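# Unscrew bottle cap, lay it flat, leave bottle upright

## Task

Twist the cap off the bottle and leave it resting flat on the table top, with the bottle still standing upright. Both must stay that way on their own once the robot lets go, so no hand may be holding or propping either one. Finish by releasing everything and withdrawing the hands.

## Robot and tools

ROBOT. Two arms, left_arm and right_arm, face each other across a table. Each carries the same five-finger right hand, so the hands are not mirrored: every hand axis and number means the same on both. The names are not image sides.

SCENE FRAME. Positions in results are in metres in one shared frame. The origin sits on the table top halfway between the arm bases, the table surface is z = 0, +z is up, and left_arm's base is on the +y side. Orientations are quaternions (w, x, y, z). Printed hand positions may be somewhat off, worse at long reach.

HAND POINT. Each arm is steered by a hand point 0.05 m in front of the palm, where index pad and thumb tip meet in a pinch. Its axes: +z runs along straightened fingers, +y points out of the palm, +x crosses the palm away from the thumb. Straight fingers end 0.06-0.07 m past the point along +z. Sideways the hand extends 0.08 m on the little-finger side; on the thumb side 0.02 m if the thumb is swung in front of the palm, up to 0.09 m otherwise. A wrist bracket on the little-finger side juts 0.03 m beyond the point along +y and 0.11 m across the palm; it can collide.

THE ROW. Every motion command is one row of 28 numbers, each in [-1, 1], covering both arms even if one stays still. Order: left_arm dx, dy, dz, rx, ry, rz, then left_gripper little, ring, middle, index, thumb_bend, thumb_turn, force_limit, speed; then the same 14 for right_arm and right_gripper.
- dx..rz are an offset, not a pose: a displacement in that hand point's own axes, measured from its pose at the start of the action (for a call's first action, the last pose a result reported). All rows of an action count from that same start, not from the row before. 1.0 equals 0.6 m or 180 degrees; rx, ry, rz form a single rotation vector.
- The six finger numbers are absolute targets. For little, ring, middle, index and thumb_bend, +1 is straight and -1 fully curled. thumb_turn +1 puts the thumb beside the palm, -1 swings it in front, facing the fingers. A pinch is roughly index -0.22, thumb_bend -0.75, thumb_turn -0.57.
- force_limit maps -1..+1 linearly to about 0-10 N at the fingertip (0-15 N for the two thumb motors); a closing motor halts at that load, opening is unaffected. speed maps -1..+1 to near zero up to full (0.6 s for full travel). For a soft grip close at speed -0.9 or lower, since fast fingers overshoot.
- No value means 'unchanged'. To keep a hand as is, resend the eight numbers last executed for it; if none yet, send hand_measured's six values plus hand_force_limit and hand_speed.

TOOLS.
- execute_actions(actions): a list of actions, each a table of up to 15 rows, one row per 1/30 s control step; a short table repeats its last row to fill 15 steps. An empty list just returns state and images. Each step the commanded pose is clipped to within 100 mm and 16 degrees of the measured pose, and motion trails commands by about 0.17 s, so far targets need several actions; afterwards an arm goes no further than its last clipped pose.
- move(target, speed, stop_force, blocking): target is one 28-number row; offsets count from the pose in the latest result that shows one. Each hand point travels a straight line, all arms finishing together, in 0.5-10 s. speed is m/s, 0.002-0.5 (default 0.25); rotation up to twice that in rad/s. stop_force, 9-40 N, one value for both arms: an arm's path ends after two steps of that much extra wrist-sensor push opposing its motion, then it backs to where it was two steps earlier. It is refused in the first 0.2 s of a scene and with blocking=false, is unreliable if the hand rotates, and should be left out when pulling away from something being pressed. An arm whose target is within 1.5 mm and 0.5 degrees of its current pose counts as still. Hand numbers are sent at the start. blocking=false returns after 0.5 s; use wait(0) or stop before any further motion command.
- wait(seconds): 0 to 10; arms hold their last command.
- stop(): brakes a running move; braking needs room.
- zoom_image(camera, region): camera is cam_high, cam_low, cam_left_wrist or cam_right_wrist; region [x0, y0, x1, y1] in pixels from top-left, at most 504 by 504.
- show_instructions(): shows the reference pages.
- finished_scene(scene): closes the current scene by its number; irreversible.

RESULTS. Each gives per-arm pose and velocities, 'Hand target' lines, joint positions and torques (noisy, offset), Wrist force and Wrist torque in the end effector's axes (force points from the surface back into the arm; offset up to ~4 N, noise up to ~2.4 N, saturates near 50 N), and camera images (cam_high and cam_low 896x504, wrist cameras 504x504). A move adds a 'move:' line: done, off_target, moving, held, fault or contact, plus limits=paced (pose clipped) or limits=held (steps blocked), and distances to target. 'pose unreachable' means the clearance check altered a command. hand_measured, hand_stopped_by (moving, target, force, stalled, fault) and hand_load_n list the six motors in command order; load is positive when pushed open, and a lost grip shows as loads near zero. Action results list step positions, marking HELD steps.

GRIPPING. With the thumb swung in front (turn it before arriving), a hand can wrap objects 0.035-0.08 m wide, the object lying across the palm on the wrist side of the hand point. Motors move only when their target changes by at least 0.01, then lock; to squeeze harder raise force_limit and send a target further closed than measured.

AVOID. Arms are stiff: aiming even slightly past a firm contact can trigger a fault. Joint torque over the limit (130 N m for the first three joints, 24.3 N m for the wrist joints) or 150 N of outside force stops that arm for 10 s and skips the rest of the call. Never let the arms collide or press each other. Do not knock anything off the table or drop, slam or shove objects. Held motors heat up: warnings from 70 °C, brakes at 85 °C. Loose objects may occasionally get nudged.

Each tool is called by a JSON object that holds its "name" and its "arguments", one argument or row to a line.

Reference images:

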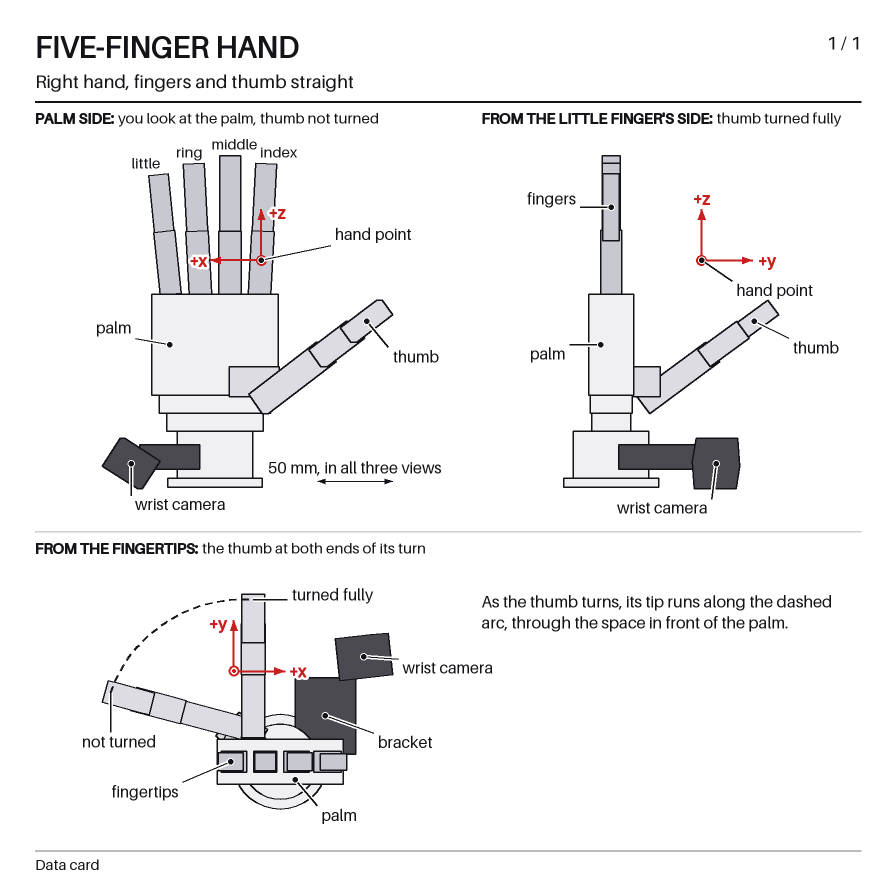

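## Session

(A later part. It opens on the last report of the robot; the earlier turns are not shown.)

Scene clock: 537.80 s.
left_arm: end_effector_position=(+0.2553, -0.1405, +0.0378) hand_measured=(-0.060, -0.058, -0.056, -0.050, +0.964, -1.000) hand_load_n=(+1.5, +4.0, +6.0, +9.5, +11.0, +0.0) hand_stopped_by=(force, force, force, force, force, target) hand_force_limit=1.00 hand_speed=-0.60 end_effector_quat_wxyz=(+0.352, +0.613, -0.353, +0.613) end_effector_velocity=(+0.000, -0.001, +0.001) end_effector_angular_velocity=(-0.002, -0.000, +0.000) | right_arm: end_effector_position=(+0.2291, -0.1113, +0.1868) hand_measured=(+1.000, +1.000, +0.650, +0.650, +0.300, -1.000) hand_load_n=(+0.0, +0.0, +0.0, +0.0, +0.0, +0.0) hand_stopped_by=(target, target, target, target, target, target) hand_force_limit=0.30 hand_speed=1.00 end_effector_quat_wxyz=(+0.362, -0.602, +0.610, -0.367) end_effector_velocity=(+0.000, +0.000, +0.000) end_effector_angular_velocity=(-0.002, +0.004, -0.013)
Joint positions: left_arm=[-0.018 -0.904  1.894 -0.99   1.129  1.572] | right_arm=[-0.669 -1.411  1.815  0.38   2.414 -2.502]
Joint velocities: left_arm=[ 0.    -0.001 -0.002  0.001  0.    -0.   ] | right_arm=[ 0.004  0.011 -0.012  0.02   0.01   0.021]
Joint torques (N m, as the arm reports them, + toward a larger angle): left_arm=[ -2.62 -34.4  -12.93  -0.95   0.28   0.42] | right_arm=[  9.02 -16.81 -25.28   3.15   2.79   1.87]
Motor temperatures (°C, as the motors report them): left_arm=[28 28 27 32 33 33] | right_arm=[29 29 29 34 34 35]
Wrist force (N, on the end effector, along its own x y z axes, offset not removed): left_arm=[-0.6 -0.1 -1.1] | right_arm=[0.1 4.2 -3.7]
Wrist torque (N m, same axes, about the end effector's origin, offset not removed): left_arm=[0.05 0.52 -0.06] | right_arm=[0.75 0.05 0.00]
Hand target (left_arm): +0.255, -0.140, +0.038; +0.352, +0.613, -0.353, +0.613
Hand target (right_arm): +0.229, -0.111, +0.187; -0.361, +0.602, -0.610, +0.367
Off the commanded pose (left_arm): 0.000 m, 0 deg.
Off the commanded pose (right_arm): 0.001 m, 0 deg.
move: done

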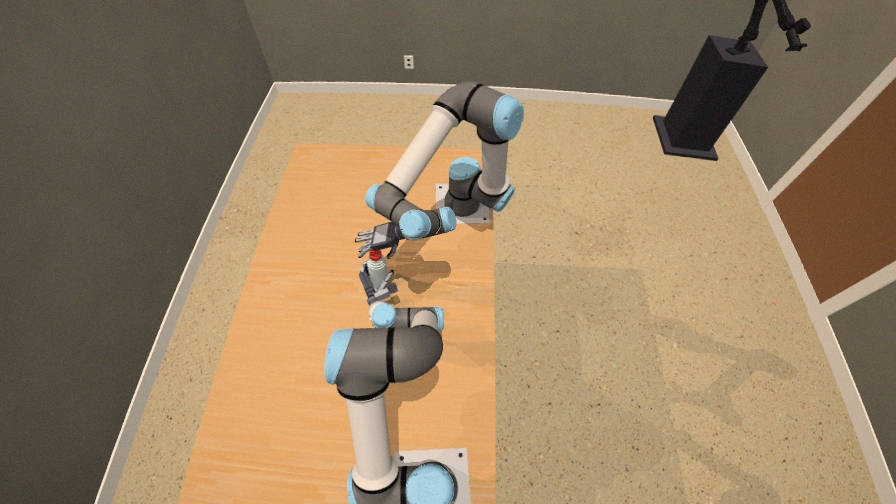

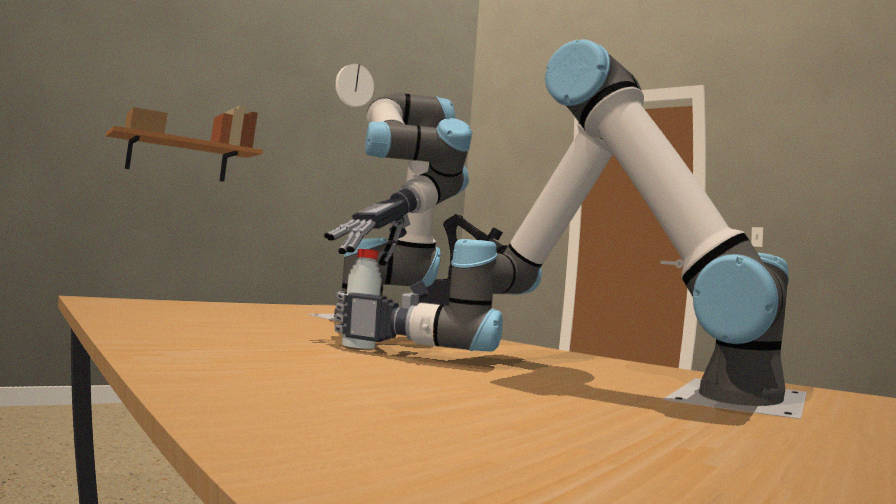

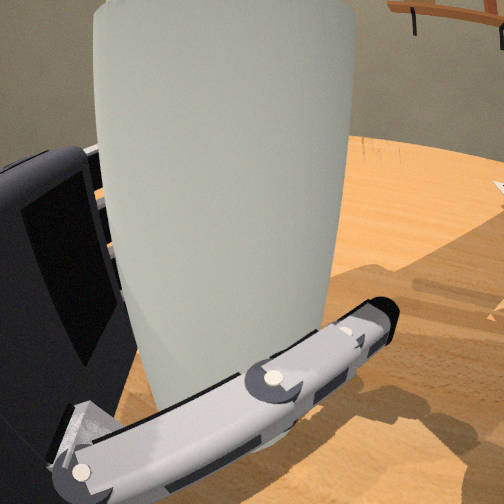

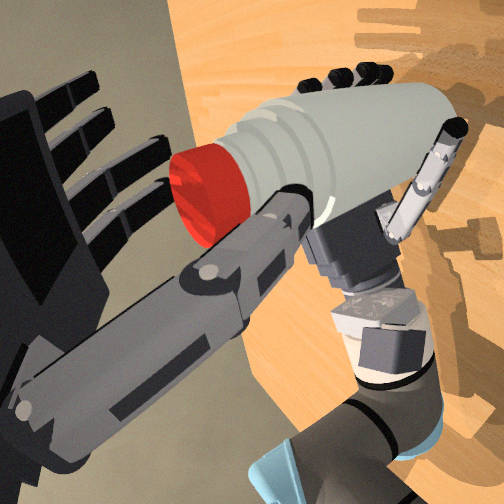

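{"name": "execute_actions", "arguments": {
  "actions": [
    [[0,0,0,0,0,0,-0.98,-0.98,-0.98,-0.98,-0.9,-1,1,-0.6, 0,0.002,0,0,0,0,1,1,0.3,0.3,-0.8,-1,0.2,-0.2]],
    [[0,0,0,0,0,0,-0.98,-0.98,-0.98,-0.98,-0.9,-1,1,-0.6, 0,0,0,0,0,0,1,1,0.3,0.3,-0.8,-1,0.2,-0.2]],
    [[0,0,0,0,0,0,-0.98,-0.98,-0.98,-0.98,-0.9,-1,1,-0.6, 0,0,0,0,0,0,1,1,-0.3,-0.3,-0.9,-1,0.5,-0.8]],
    [[0,0,0,0,0,0,-0.98,-0.98,-0.98,-0.98,-0.9,-1,1,-0.6, 0,0,0,0,0,0,1,1,-0.3,-0.3,-0.9,-1,0.5,-0.8]]
  ]
}}

{"name": "move", "arguments": {
  "target": [0,0,0,0,0,0,-0.98,-0.98,-0.98,-0.98,-0.9,-1,1,-0.6, 0.027,-0.0012,-0.0007,0,-0.2887,-0.1667,1,1,-0.3,-0.3,-0.9,-1,0.5,-0.8],
  "speed": 0.3
}}

{"name": "move", "arguments": {
  "target": [0,0,0,0,0,0,-0.98,-0.98,-0.98,-0.98,-0.9,-1,1,-0.6, 0.027,-0.0012,-0.0007,0,-0.2887,-0.1667,1,1,-0.3,-0.3,-0.9,-1,0.5,-0.8],
  "speed": 0.3
}}

Scene clock: 544.57 s.
left_arm: end_effector_position=(+0.2553, -0.1405, +0.0378) hand_measured=(-0.060, -0.058, -0.056, -0.050, +0.964, -1.000) hand_load_n=(+1.0, +3.0, +5.5, +9.0, +11.5, +0.5) hand_stopped_by=(force, force, force, force, force, target) hand_force_limit=1.00 hand_speed=-0.60 end_effector_quat_wxyz=(+0.352, +0.613, -0.353, +0.613) end_effector_velocity=(+0.000, -0.000, -0.000) end_effector_angular_velocity=(+0.000, +0.000, +0.000) | right_arm: end_effector_position=(+0.2285, -0.1113, +0.1857) hand_measured=(+1.000, +1.000, +0.272, +0.282, -0.462, -1.000) hand_load_n=(+0.0, +0.0, +10.0, +7.0, +15.5, +0.5) hand_stopped_by=(target, target, force, force, force, target) hand_force_limit=0.50 hand_speed=-0.80 end_effector_quat_wxyz=(+0.362, -0.602, +0.610, -0.367) end_effector_velocity=(+0.001, +0.000, +0.001) end_effector_angular_velocity=(+0.001, -0.002, -0.000)
Joint positions: left_arm=[-0.018 -0.904  1.894 -0.99   1.129  1.572] | right_arm=[-0.667 -1.41   1.817  0.378  2.415 -2.501]
Joint velocities: left_arm=[ 0.     0.001 -0.001  0.    -0.    -0.   ] | right_arm=[-0.    -0.    -0.002 -0.001  0.    -0.001]
Joint torques (N m, as the arm reports them, + toward a larger angle): left_arm=[ -2.62 -34.06 -11.86  -0.77  -0.99   0.41] | right_arm=[  9.36 -31.72 -14.8   -0.7   -1.02  -2.17]
Motor temperatures (°C, as the motors report them): left_arm=[28 28 27 32 33 33] | right_arm=[29 29 29 34 34 35]
Wrist force (N, on the end effector, along its own x y z axes, offset not removed): left_arm=[5.0 3.6 -4.6] | right_arm=[-2.1 -1.0 2.0]
Wrist torque (N m, same axes, about the end effector's origin, offset not removed): left_arm=[-0.08 0.01 0.47] | right_arm=[0.70 0.13 -0.12]
Hand target (left_arm): +0.255, -0.140, +0.038; +0.352, +0.613, -0.353, +0.613
Hand target (right_arm): +0.229, -0.111, +0.186; -0.362, +0.602, -0.610, +0.367
Off the commanded pose (left_arm): 0.000 m, 0 deg.
Off the commanded pose (right_arm): 0.000 m, 0 deg.
Step readings (end_effector_position; steps 1 to 15: 1st action; 16 to 30: 2nd action; 31 to 45: 3rd action; 46 to 60: 4th action):
0: left_arm (+0.2553, -0.1405, +0.0378) | right_arm (+0.2291, -0.1113, +0.1867)
1: left_arm (+0.2553, -0.1405, +0.0378) | right_arm (+0.2290, -0.1113, +0.1867)
2: left_arm (+0.2553, -0.1405, +0.0378) | right_arm (+0.2289, -0.1113, +0.1866)
4: left_arm (+0.2553, -0.1405, +0.0378) | right_arm (+0.2288, -0.1113, +0.1862)
8: left_arm (+0.2553, -0.1405, +0.0378) | right_arm (+0.2286, -0.1113, +0.1858)
15: left_arm (+0.2553, -0.1405, +0.0378) | right_arm (+0.2285, -0.1113, +0.1857)
16: left_arm (+0.2553, -0.1405, +0.0378) | right_arm (+0.2285, -0.1113, +0.1857)
17: left_arm (+0.2553, -0.1405, +0.0378) | right_arm (+0.2285, -0.1113, +0.1857)
19: left_arm (+0.2553, -0.1405, +0.0378) | right_arm (+0.2285, -0.1113, +0.1857)
23: left_arm (+0.2553, -0.1405, +0.0378) | right_arm (+0.2285, -0.1113, +0.1857)
30: left_arm (+0.2553, -0.1405, +0.0378) | right_arm (+0.2285, -0.1113, +0.1857)
31: left_arm (+0.2553, -0.1405, +0.0378) | right_arm (+0.2285, -0.1113, +0.1857)
32: left_arm (+0.2553, -0.1405, +0.0378) | right_arm (+0.2285, -0.1113, +0.1857)
34: left_arm (+0.2553, -0.1405, +0.0378) | right_arm (+0.2285, -0.1113, +0.1857)
38: left_arm (+0.2553, -0.1405, +0.0378) | right_arm (+0.2285, -0.1113, +0.1857)
45: left_arm (+0.2553, -0.1405, +0.0378) | right_arm (+0.2285, -0.1113, +0.1857)
46: left_arm (+0.2553, -0.1405, +0.0378) | right_arm (+0.2285, -0.1113, +0.1857)
47: left_arm (+0.2553, -0.1405, +0.0378) | right_arm (+0.2285, -0.1113, +0.1857)
49: left_arm (+0.2553, -0.1405, +0.0378) | right_arm (+0.2285, -0.1113, +0.1857)
53: left_arm (+0.2553, -0.1405, +0.0378) | right_arm (+0.2285, -0.1113, +0.1857)
60: end_effector_position above

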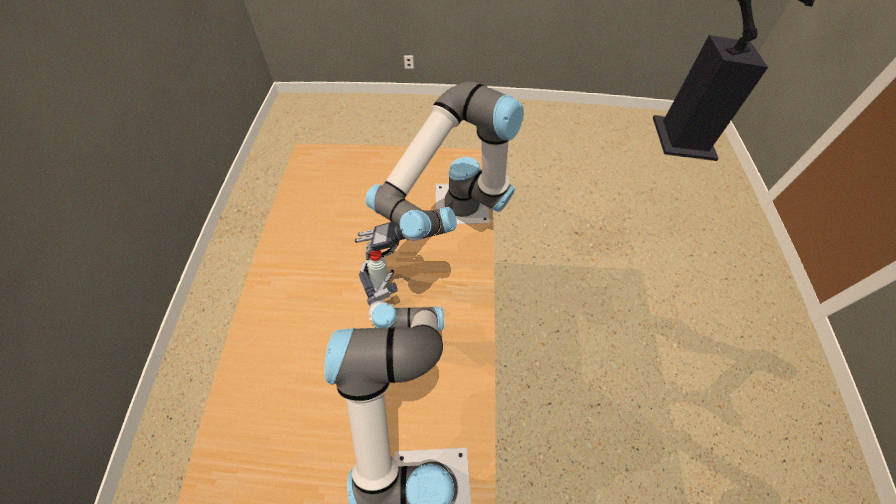

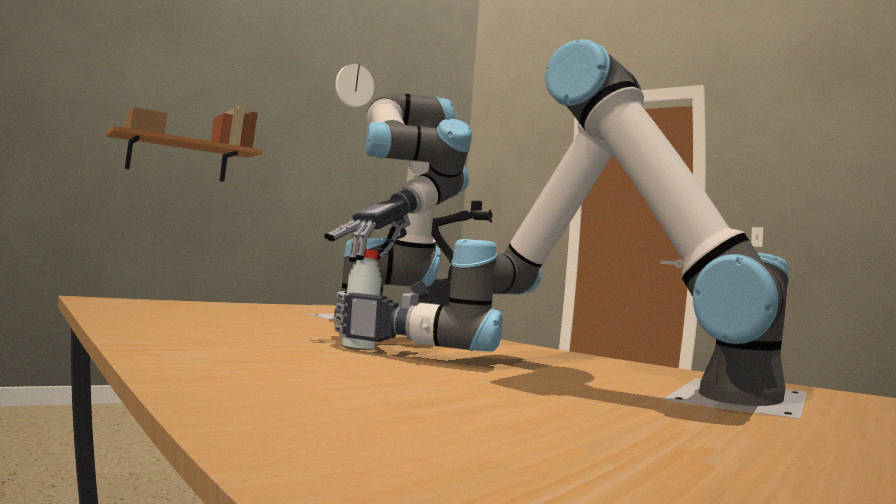

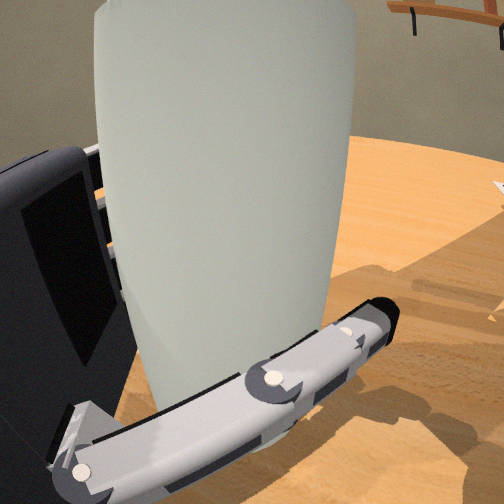

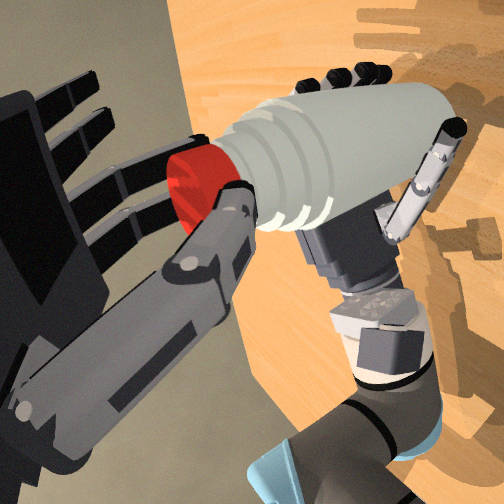

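Scene clock: 546.90 s.
left_arm: end_effector_position=(+0.2553, -0.1405, +0.0378) hand_measured=(-0.060, -0.058, -0.056, -0.050, +0.964, -1.000) hand_load_n=(+1.5, +3.5, +5.5, +9.0, +11.0, +0.5) hand_stopped_by=(force, force, force, force, force, target) hand_force_limit=1.00 hand_speed=-0.60 end_effector_quat_wxyz=(+0.352, +0.613, -0.353, +0.613) end_effector_velocity=(+0.000, -0.001, +0.001) end_effector_angular_velocity=(-0.003, -0.000, +0.000) | right_arm: end_effector_position=(+0.2286, -0.1276, +0.1864) hand_measured=(+1.000, +1.000, +0.272, +0.282, -0.460, -1.000) hand_load_n=(+0.0, +0.0, +8.0, +6.5, +15.5, +0.5) hand_stopped_by=(target, target, force, force, force, target) hand_force_limit=0.50 hand_speed=-0.80 end_effector_quat_wxyz=(+0.485, -0.833, +0.221, -0.148) end_effector_velocity=(-0.000, -0.000, -0.001) end_effector_angular_velocity=(-0.001, +0.003, +0.012)
Joint positions: left_arm=[-0.018 -0.904  1.894 -0.99   1.129  1.572] | right_arm=[-1.336 -1.69   2.061  0.251  0.983 -3.556]
Joint velocities: left_arm=[ 0.    -0.    -0.002 -0.001 -0.     0.   ] | right_arm=[-0.007  0.006 -0.003  0.008 -0.016 -0.013]
Joint torques (N m, as the arm reports them, + toward a larger angle): left_arm=[ -2.61 -34.57 -11.93  -1.12  -0.06   0.71] | right_arm=[ -4.9   -2.32 -24.67   3.55  -2.28  -2.29]
Motor temperatures (°C, as the motors report them): left_arm=[28 28 27 32 33 33] | right_arm=[29 29 29 34 34 35]
Wrist force (N, on the end effector, along its own x y z axes, offset not removed): left_arm=[5.8 2.5 -4.2] | right_arm=[4.2 -2.5 -2.3]
Wrist torque (N m, same axes, about the end effector's origin, offset not removed): left_arm=[0.28 -0.41 0.50] | right_arm=[0.19 -0.21 -0.09]
Hand target (left_arm): +0.255, -0.140, +0.038; +0.352, +0.613, -0.353, +0.613
Hand target (right_arm): +0.229, -0.128, +0.186; -0.486, +0.833, -0.221, +0.147
Off the commanded pose (left_arm): 0.000 m, 0 deg.
Off the commanded pose (right_arm): 0.000 m, 0 deg.
move: done

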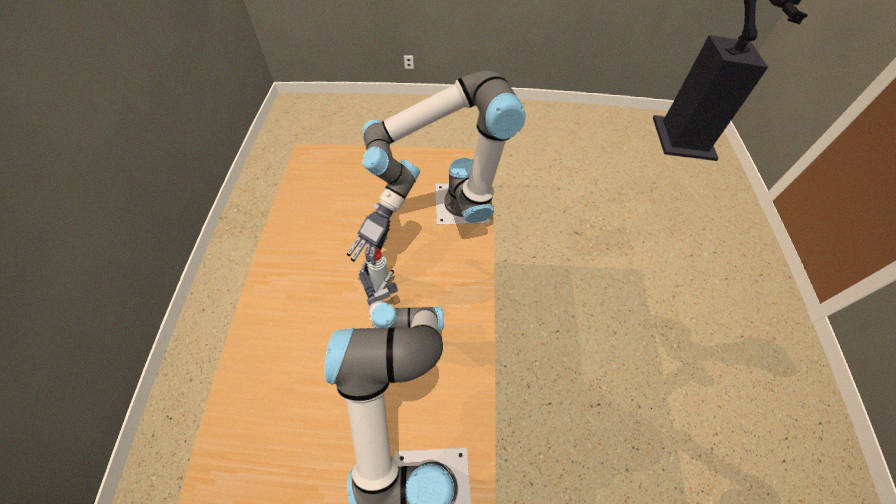

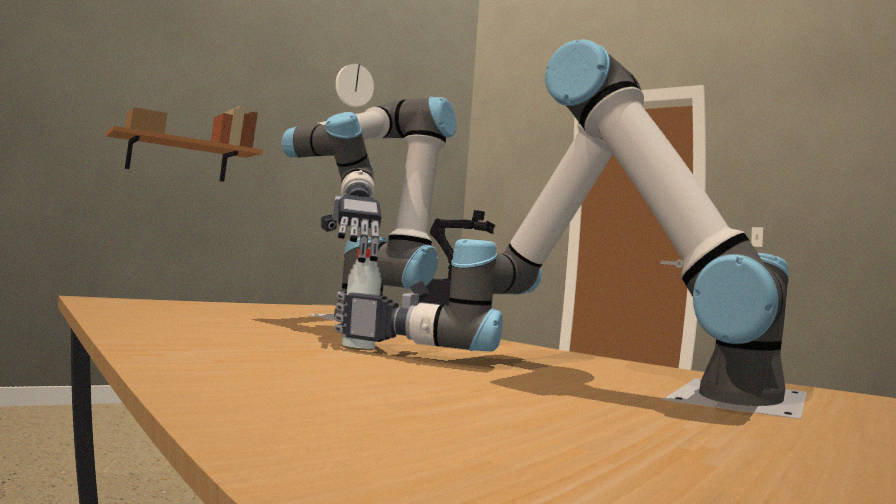

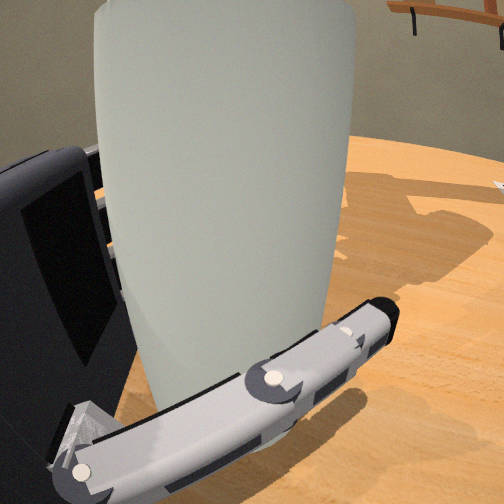

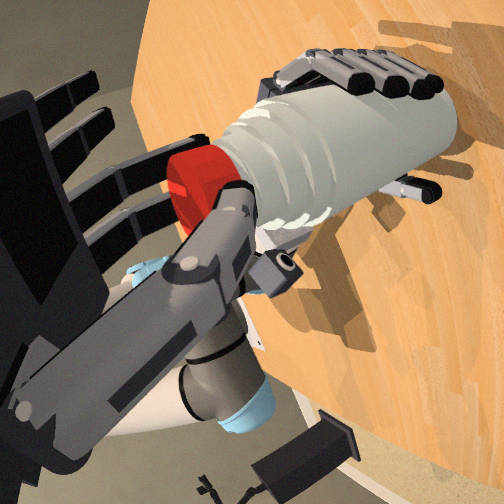

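Scene clock: 549.23 s.
left_arm: end_effector_position=(+0.2553, -0.1405, +0.0378) hand_measured=(-0.060, -0.058, -0.056, -0.050, +0.964, -1.000) hand_load_n=(+1.5, +3.5, +5.0, +8.0, +10.5, +0.5) hand_stopped_by=(force, force, force, force, force, target) hand_force_limit=1.00 hand_speed=-0.60 end_effector_quat_wxyz=(+0.352, +0.613, -0.353, +0.613) end_effector_velocity=(-0.000, +0.000, +0.000) end_effector_angular_velocity=(+0.001, +0.000, -0.000) | right_arm: end_effector_position=(+0.2420, -0.1360, +0.1873) hand_measured=(+1.000, +1.000, +0.272, +0.282, -0.460, -1.000) hand_load_n=(+0.0, +0.0, +8.0, +6.5, +15.0, +0.0) hand_stopped_by=(target, target, force, force, force, target) hand_force_limit=0.50 hand_speed=-0.80 end_effector_quat_wxyz=(-0.479, +0.841, +0.227, -0.111) end_effector_velocity=(+0.000, -0.000, -0.000) end_effector_angular_velocity=(+0.001, +0.003, +0.014)
Joint positions: left_arm=[-0.018 -0.904  1.894 -0.99   1.129  1.572] | right_arm=[-1.438 -1.079  1.639  1.422  0.598 -5.233]
Joint velocities: left_arm=[-0.    -0.001  0.001  0.001 -0.    -0.   ] | right_arm=[ 0.001  0.008 -0.004  0.018  0.004 -0.022]
Joint torques (N m, as the arm reports them, + toward a larger angle): left_arm=[ -1.65 -34.18 -12.13  -0.93  -0.46   0.43] | right_arm=[  9.38 -26.34 -22.54   5.19   2.01  -2.46]
Motor temperatures (°C, as the motors report them): left_arm=[28 28 27 32 33 33] | right_arm=[29 29 29 34 34 35]
Wrist force (N, on the end effector, along its own x y z axes, offset not removed): left_arm=[-0.6 2.4 0.9] | right_arm=[1.7 -3.3 0.4]
Wrist torque (N m, same axes, about the end effector's origin, offset not removed): left_arm=[0.06 -0.11 0.32] | right_arm=[0.02 0.08 -0.15]
Hand target (left_arm): +0.255, -0.140, +0.038; +0.352, +0.613, -0.353, +0.613
Hand target (right_arm): +0.242, -0.136, +0.187; -0.479, +0.840, +0.227, -0.112
Off the commanded pose (left_arm): 0.000 m, 0 deg.
Off the commanded pose (right_arm): 0.001 m, 0 deg.
move: done

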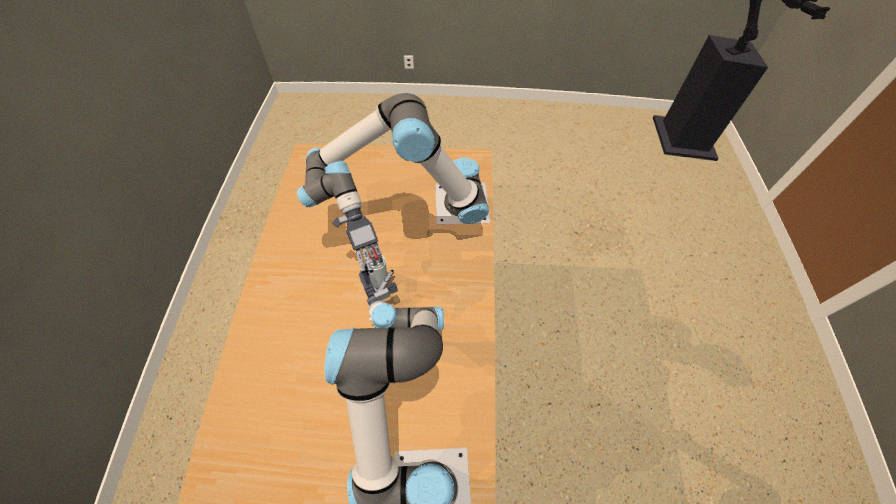

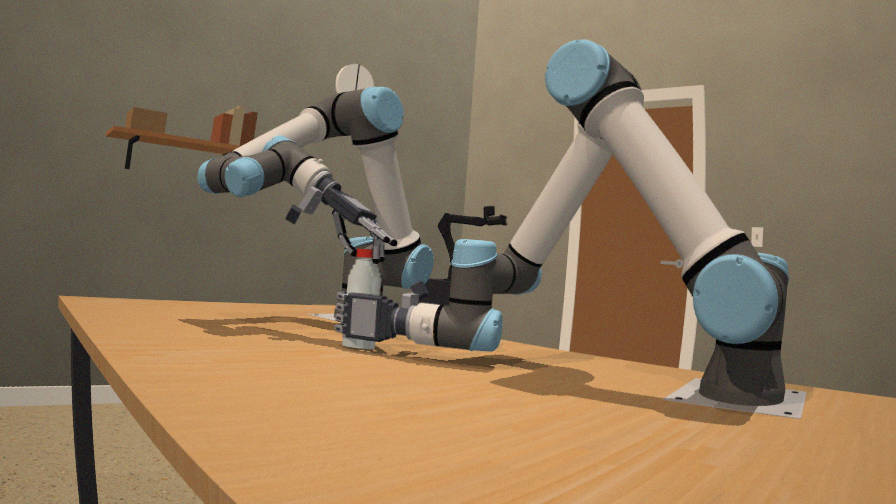

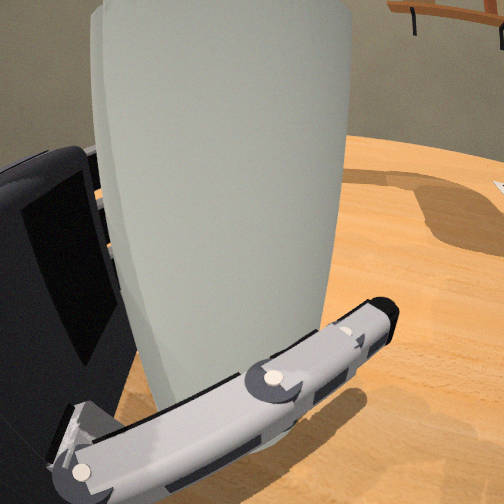

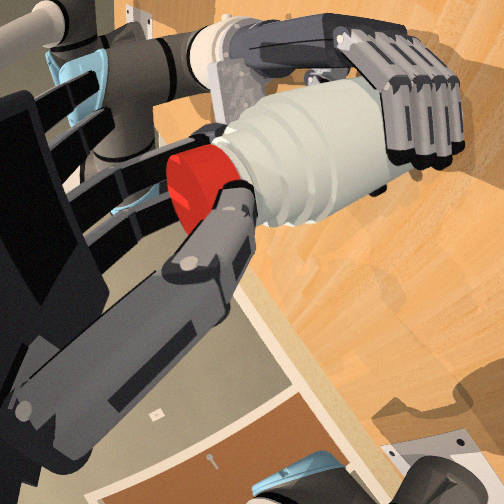

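{"name": "move", "arguments": {
  "target": [0,0,0,0,0,0,-0.98,-0.98,-0.98,-0.98,-0.9,-1,1,-0.6, 0,-0.0043,-0.0025,0,0,0,1,1,-0.3,-0.3,-0.9,-1,0.5,-0.8],
  "speed": 0.02
}}

{"name": "zoom_image", "arguments": {
  "camera": "cam_low",
  "region": [290,160,470,300]
}}

Scene clock: 553.30 s.
left_arm: end_effector_position=(+0.2553, -0.1405, +0.0378) hand_measured=(-0.060, -0.058, -0.056, -0.050, +0.964, -1.000) hand_load_n=(+1.5, +3.5, +5.0, +8.0, +10.5, +0.0) hand_stopped_by=(force, force, force, force, force, target) hand_force_limit=1.00 hand_speed=-0.60 end_effector_quat_wxyz=(+0.352, +0.613, -0.353, +0.613) end_effector_velocity=(-0.000, -0.001, +0.001) end_effector_angular_velocity=(-0.002, -0.000, -0.000) | right_arm: end_effector_position=(+0.2419, -0.1360, +0.1901) hand_measured=(+1.000, +1.000, +0.272, +0.282, -0.460, -1.000) hand_load_n=(+0.0, +0.0, +7.5, +6.5, +15.5, +0.5) hand_stopped_by=(target, target, force, force, force, target) hand_force_limit=0.50 hand_speed=-0.80 end_effector_quat_wxyz=(-0.479, +0.841, +0.227, -0.111) end_effector_velocity=(-0.000, -0.000, +0.001) end_effector_angular_velocity=(-0.000, +0.000, -0.000)
Joint positions: left_arm=[-0.018 -0.904  1.894 -0.99   1.129  1.572] | right_arm=[-1.438 -1.083  1.636  1.428  0.598 -5.233]
Joint velocities: left_arm=[-0.    -0.001 -0.002  0.001 -0.    -0.   ] | right_arm=[-0.    -0.002 -0.     0.002  0.     0.001]
Joint torques (N m, as the arm reports them, + toward a larger angle): left_arm=[ -2.33 -34.73 -11.21  -0.94  -0.42   0.62] | right_arm=[ -4.39 -45.64 -21.56   5.34  -2.91   2.65]
Motor temperatures (°C, as the motors report them): left_arm=[28 28 27 32 33 33] | right_arm=[29 29 29 34 34 35]
Wrist force (N, on the end effector, along its own x y z axes, offset not removed): left_arm=[0.2 -1.7 2.5] | right_arm=[-2.0 0.3 -2.7]
Wrist torque (N m, same axes, about the end effector's origin, offset not removed): left_arm=[-0.41 -0.14 0.32] | right_arm=[0.17 0.49 -0.16]
Hand target (left_arm): +0.255, -0.140, +0.038; +0.352, +0.613, -0.353, +0.613
Hand target (right_arm): +0.242, -0.136, +0.190; -0.479, +0.841, +0.227, -0.111
Off the commanded pose (left_arm): 0.000 m, 0 deg.
Off the commanded pose (right_arm): 0.000 m, 0 deg.
move: done

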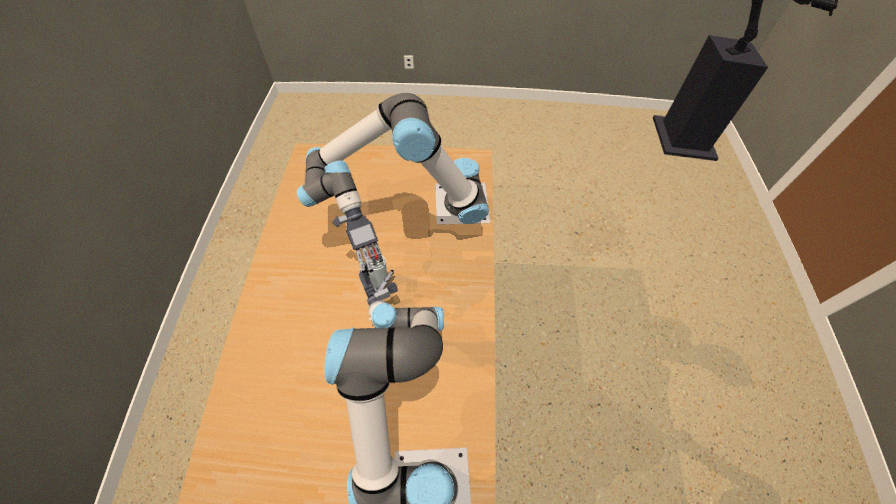

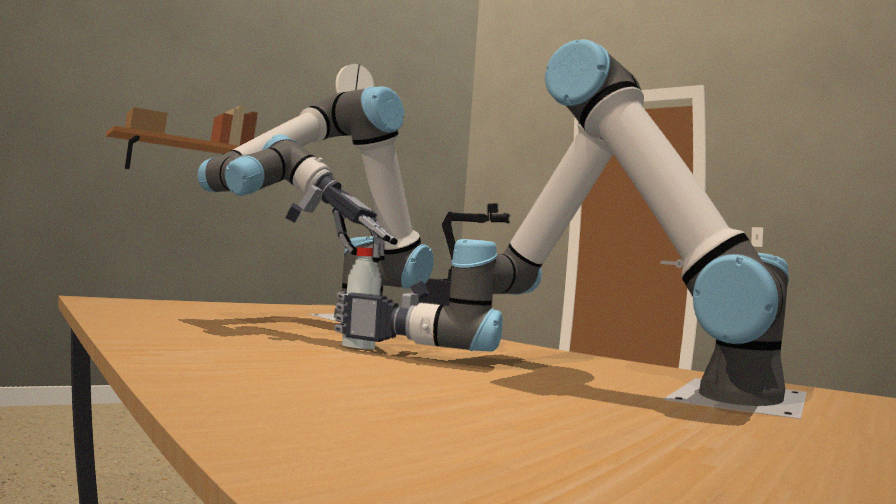

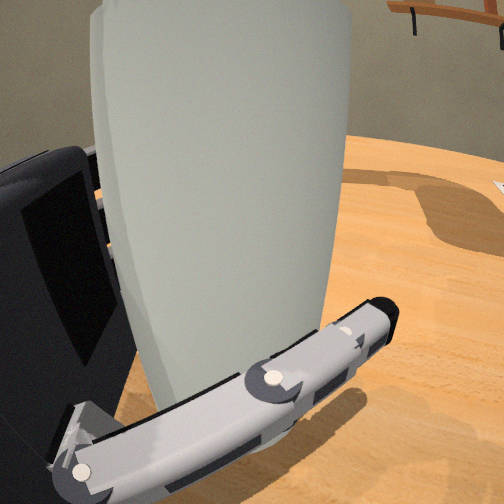

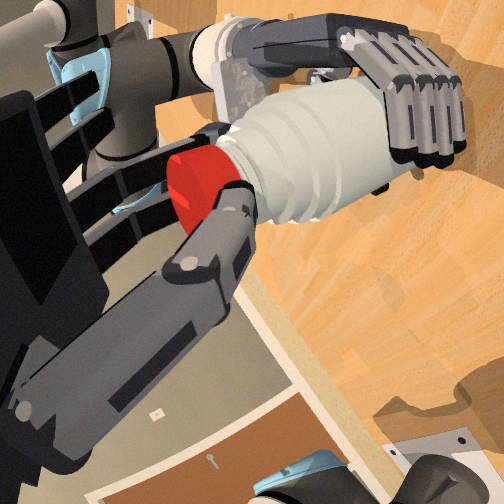

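Region (290, 160, 470, 300) of cam_low's 896x504 image, scaled by 2.800, with more detail than that image has.

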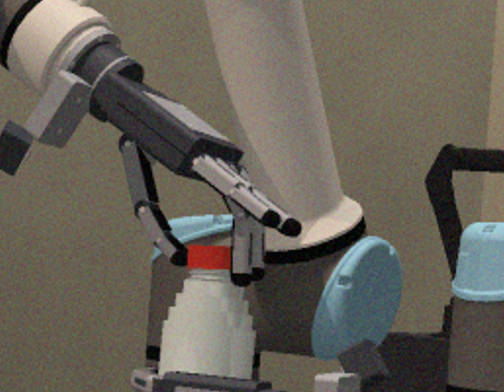

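{"name": "move", "arguments": {
  "target": [0,0,0,0,0,0,-0.98,-0.98,-0.98,-0.98,-0.9,-1,1,-0.6, 0,-0.0173,-0.01,0,0,0,1,1,-0.3,-0.3,-0.9,-1,0.5,-0.8],
  "speed": 0.03
}}

{"name": "zoom_image", "arguments": {
  "camera": "cam_low",
  "region": [290,160,470,300]
}}

Scene clock: 556.07 s.
left_arm: end_effector_position=(+0.2553, -0.1405, +0.0378) hand_measured=(-0.060, -0.058, -0.056, -0.050, +0.964, -1.000) hand_load_n=(+1.5, +3.5, +5.0, +8.5, +10.5, +0.5) hand_stopped_by=(force, force, force, force, force, target) hand_force_limit=1.00 hand_speed=-0.60 end_effector_quat_wxyz=(+0.352, +0.613, -0.353, +0.613) end_effector_velocity=(+0.000, -0.001, +0.001) end_effector_angular_velocity=(-0.003, -0.000, -0.000) | right_arm: end_effector_position=(+0.2415, -0.1360, +0.2018) hand_measured=(+1.000, +1.000, +0.272, +0.282, -0.460, -1.000) hand_load_n=(+0.0, +0.0, +7.0, +6.0, +15.5, +1.0) hand_stopped_by=(target, target, force, force, force, target) hand_force_limit=0.50 hand_speed=-0.80 end_effector_quat_wxyz=(-0.479, +0.841, +0.227, -0.111) end_effector_velocity=(+0.000, +0.000, +0.003) end_effector_angular_velocity=(-0.000, -0.000, -0.000)
Joint positions: left_arm=[-0.018 -0.904  1.894 -0.99   1.129  1.572] | right_arm=[-1.438 -1.098  1.625  1.454  0.598 -5.232]
Joint velocities: left_arm=[-0.    -0.    -0.002 -0.001 -0.    -0.   ] | right_arm=[ 0.    -0.003 -0.003  0.005  0.     0.001]
Joint torques (N m, as the arm reports them, + toward a larger angle): left_arm=[ -3.09 -34.29 -11.69  -0.95  -0.11   0.4 ] | right_arm=[  9.45 -44.1  -22.18   4.98  -3.     1.85]
Motor temperatures (°C, as the motors report them): left_arm=[28 28 27 32 33 33] | right_arm=[29 29 29 34 34 35]
Wrist force (N, on the end effector, along its own x y z axes, offset not removed): left_arm=[0.9 -1.2 2.7] | right_arm=[0.2 -0.1 -1.9]
Wrist torque (N m, same axes, about the end effector's origin, offset not removed): left_arm=[-0.34 -0.28 -0.02] | right_arm=[0.18 -0.11 0.11]
Hand target (left_arm): +0.255, -0.140, +0.038; +0.352, +0.613, -0.353, +0.613
Hand target (right_arm): +0.241, -0.136, +0.202; -0.479, +0.841, +0.227, -0.111
Off the commanded pose (left_arm): 0.000 m, 0 deg.
Off the commanded pose (right_arm): 0.000 m, 0 deg.
move: done

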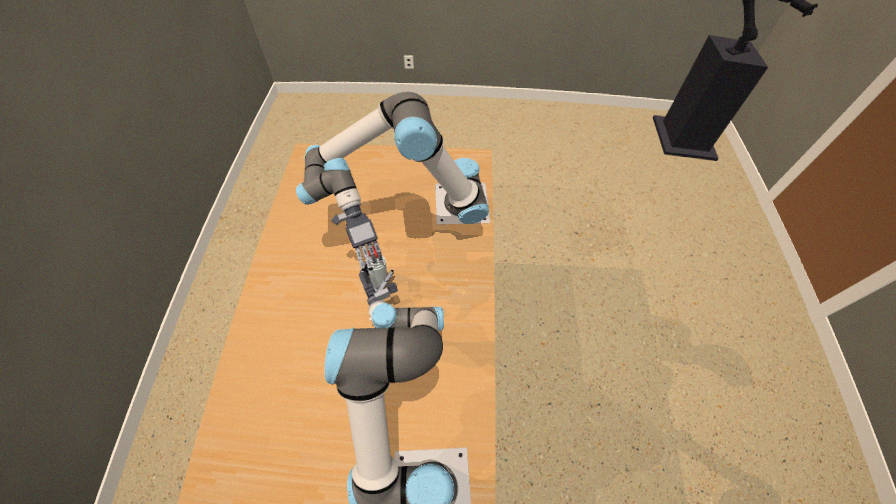

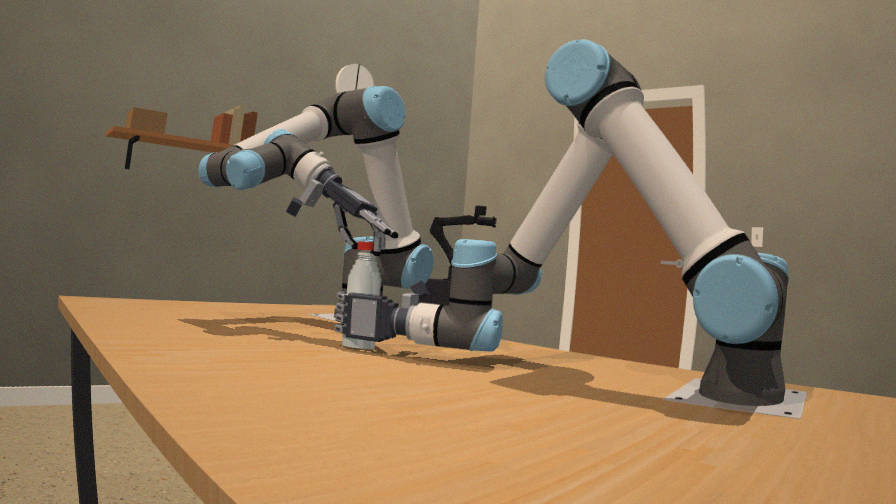

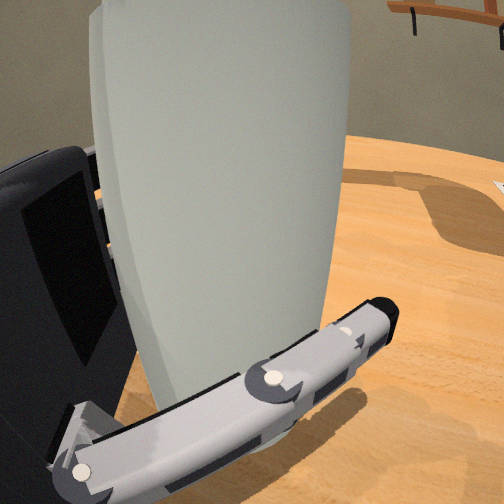

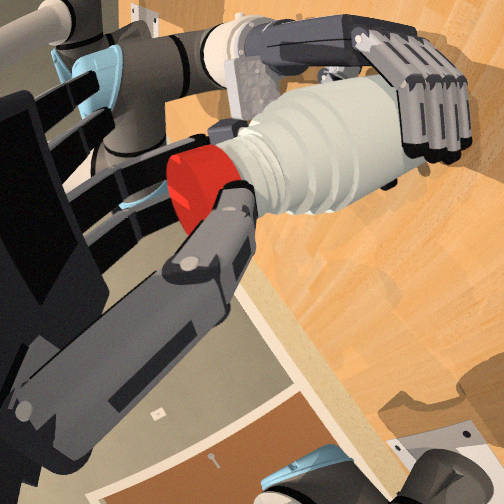

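Region (290, 160, 470, 300) of cam_low's 896x504 image, scaled by 2.800, with more detail than that image has.

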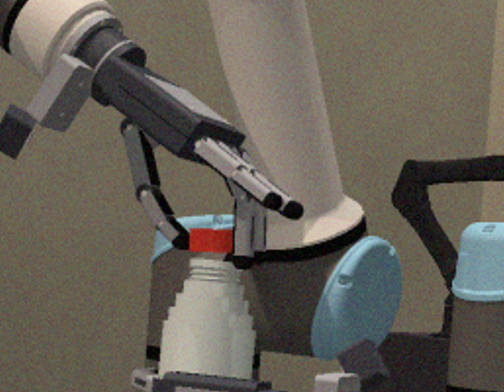

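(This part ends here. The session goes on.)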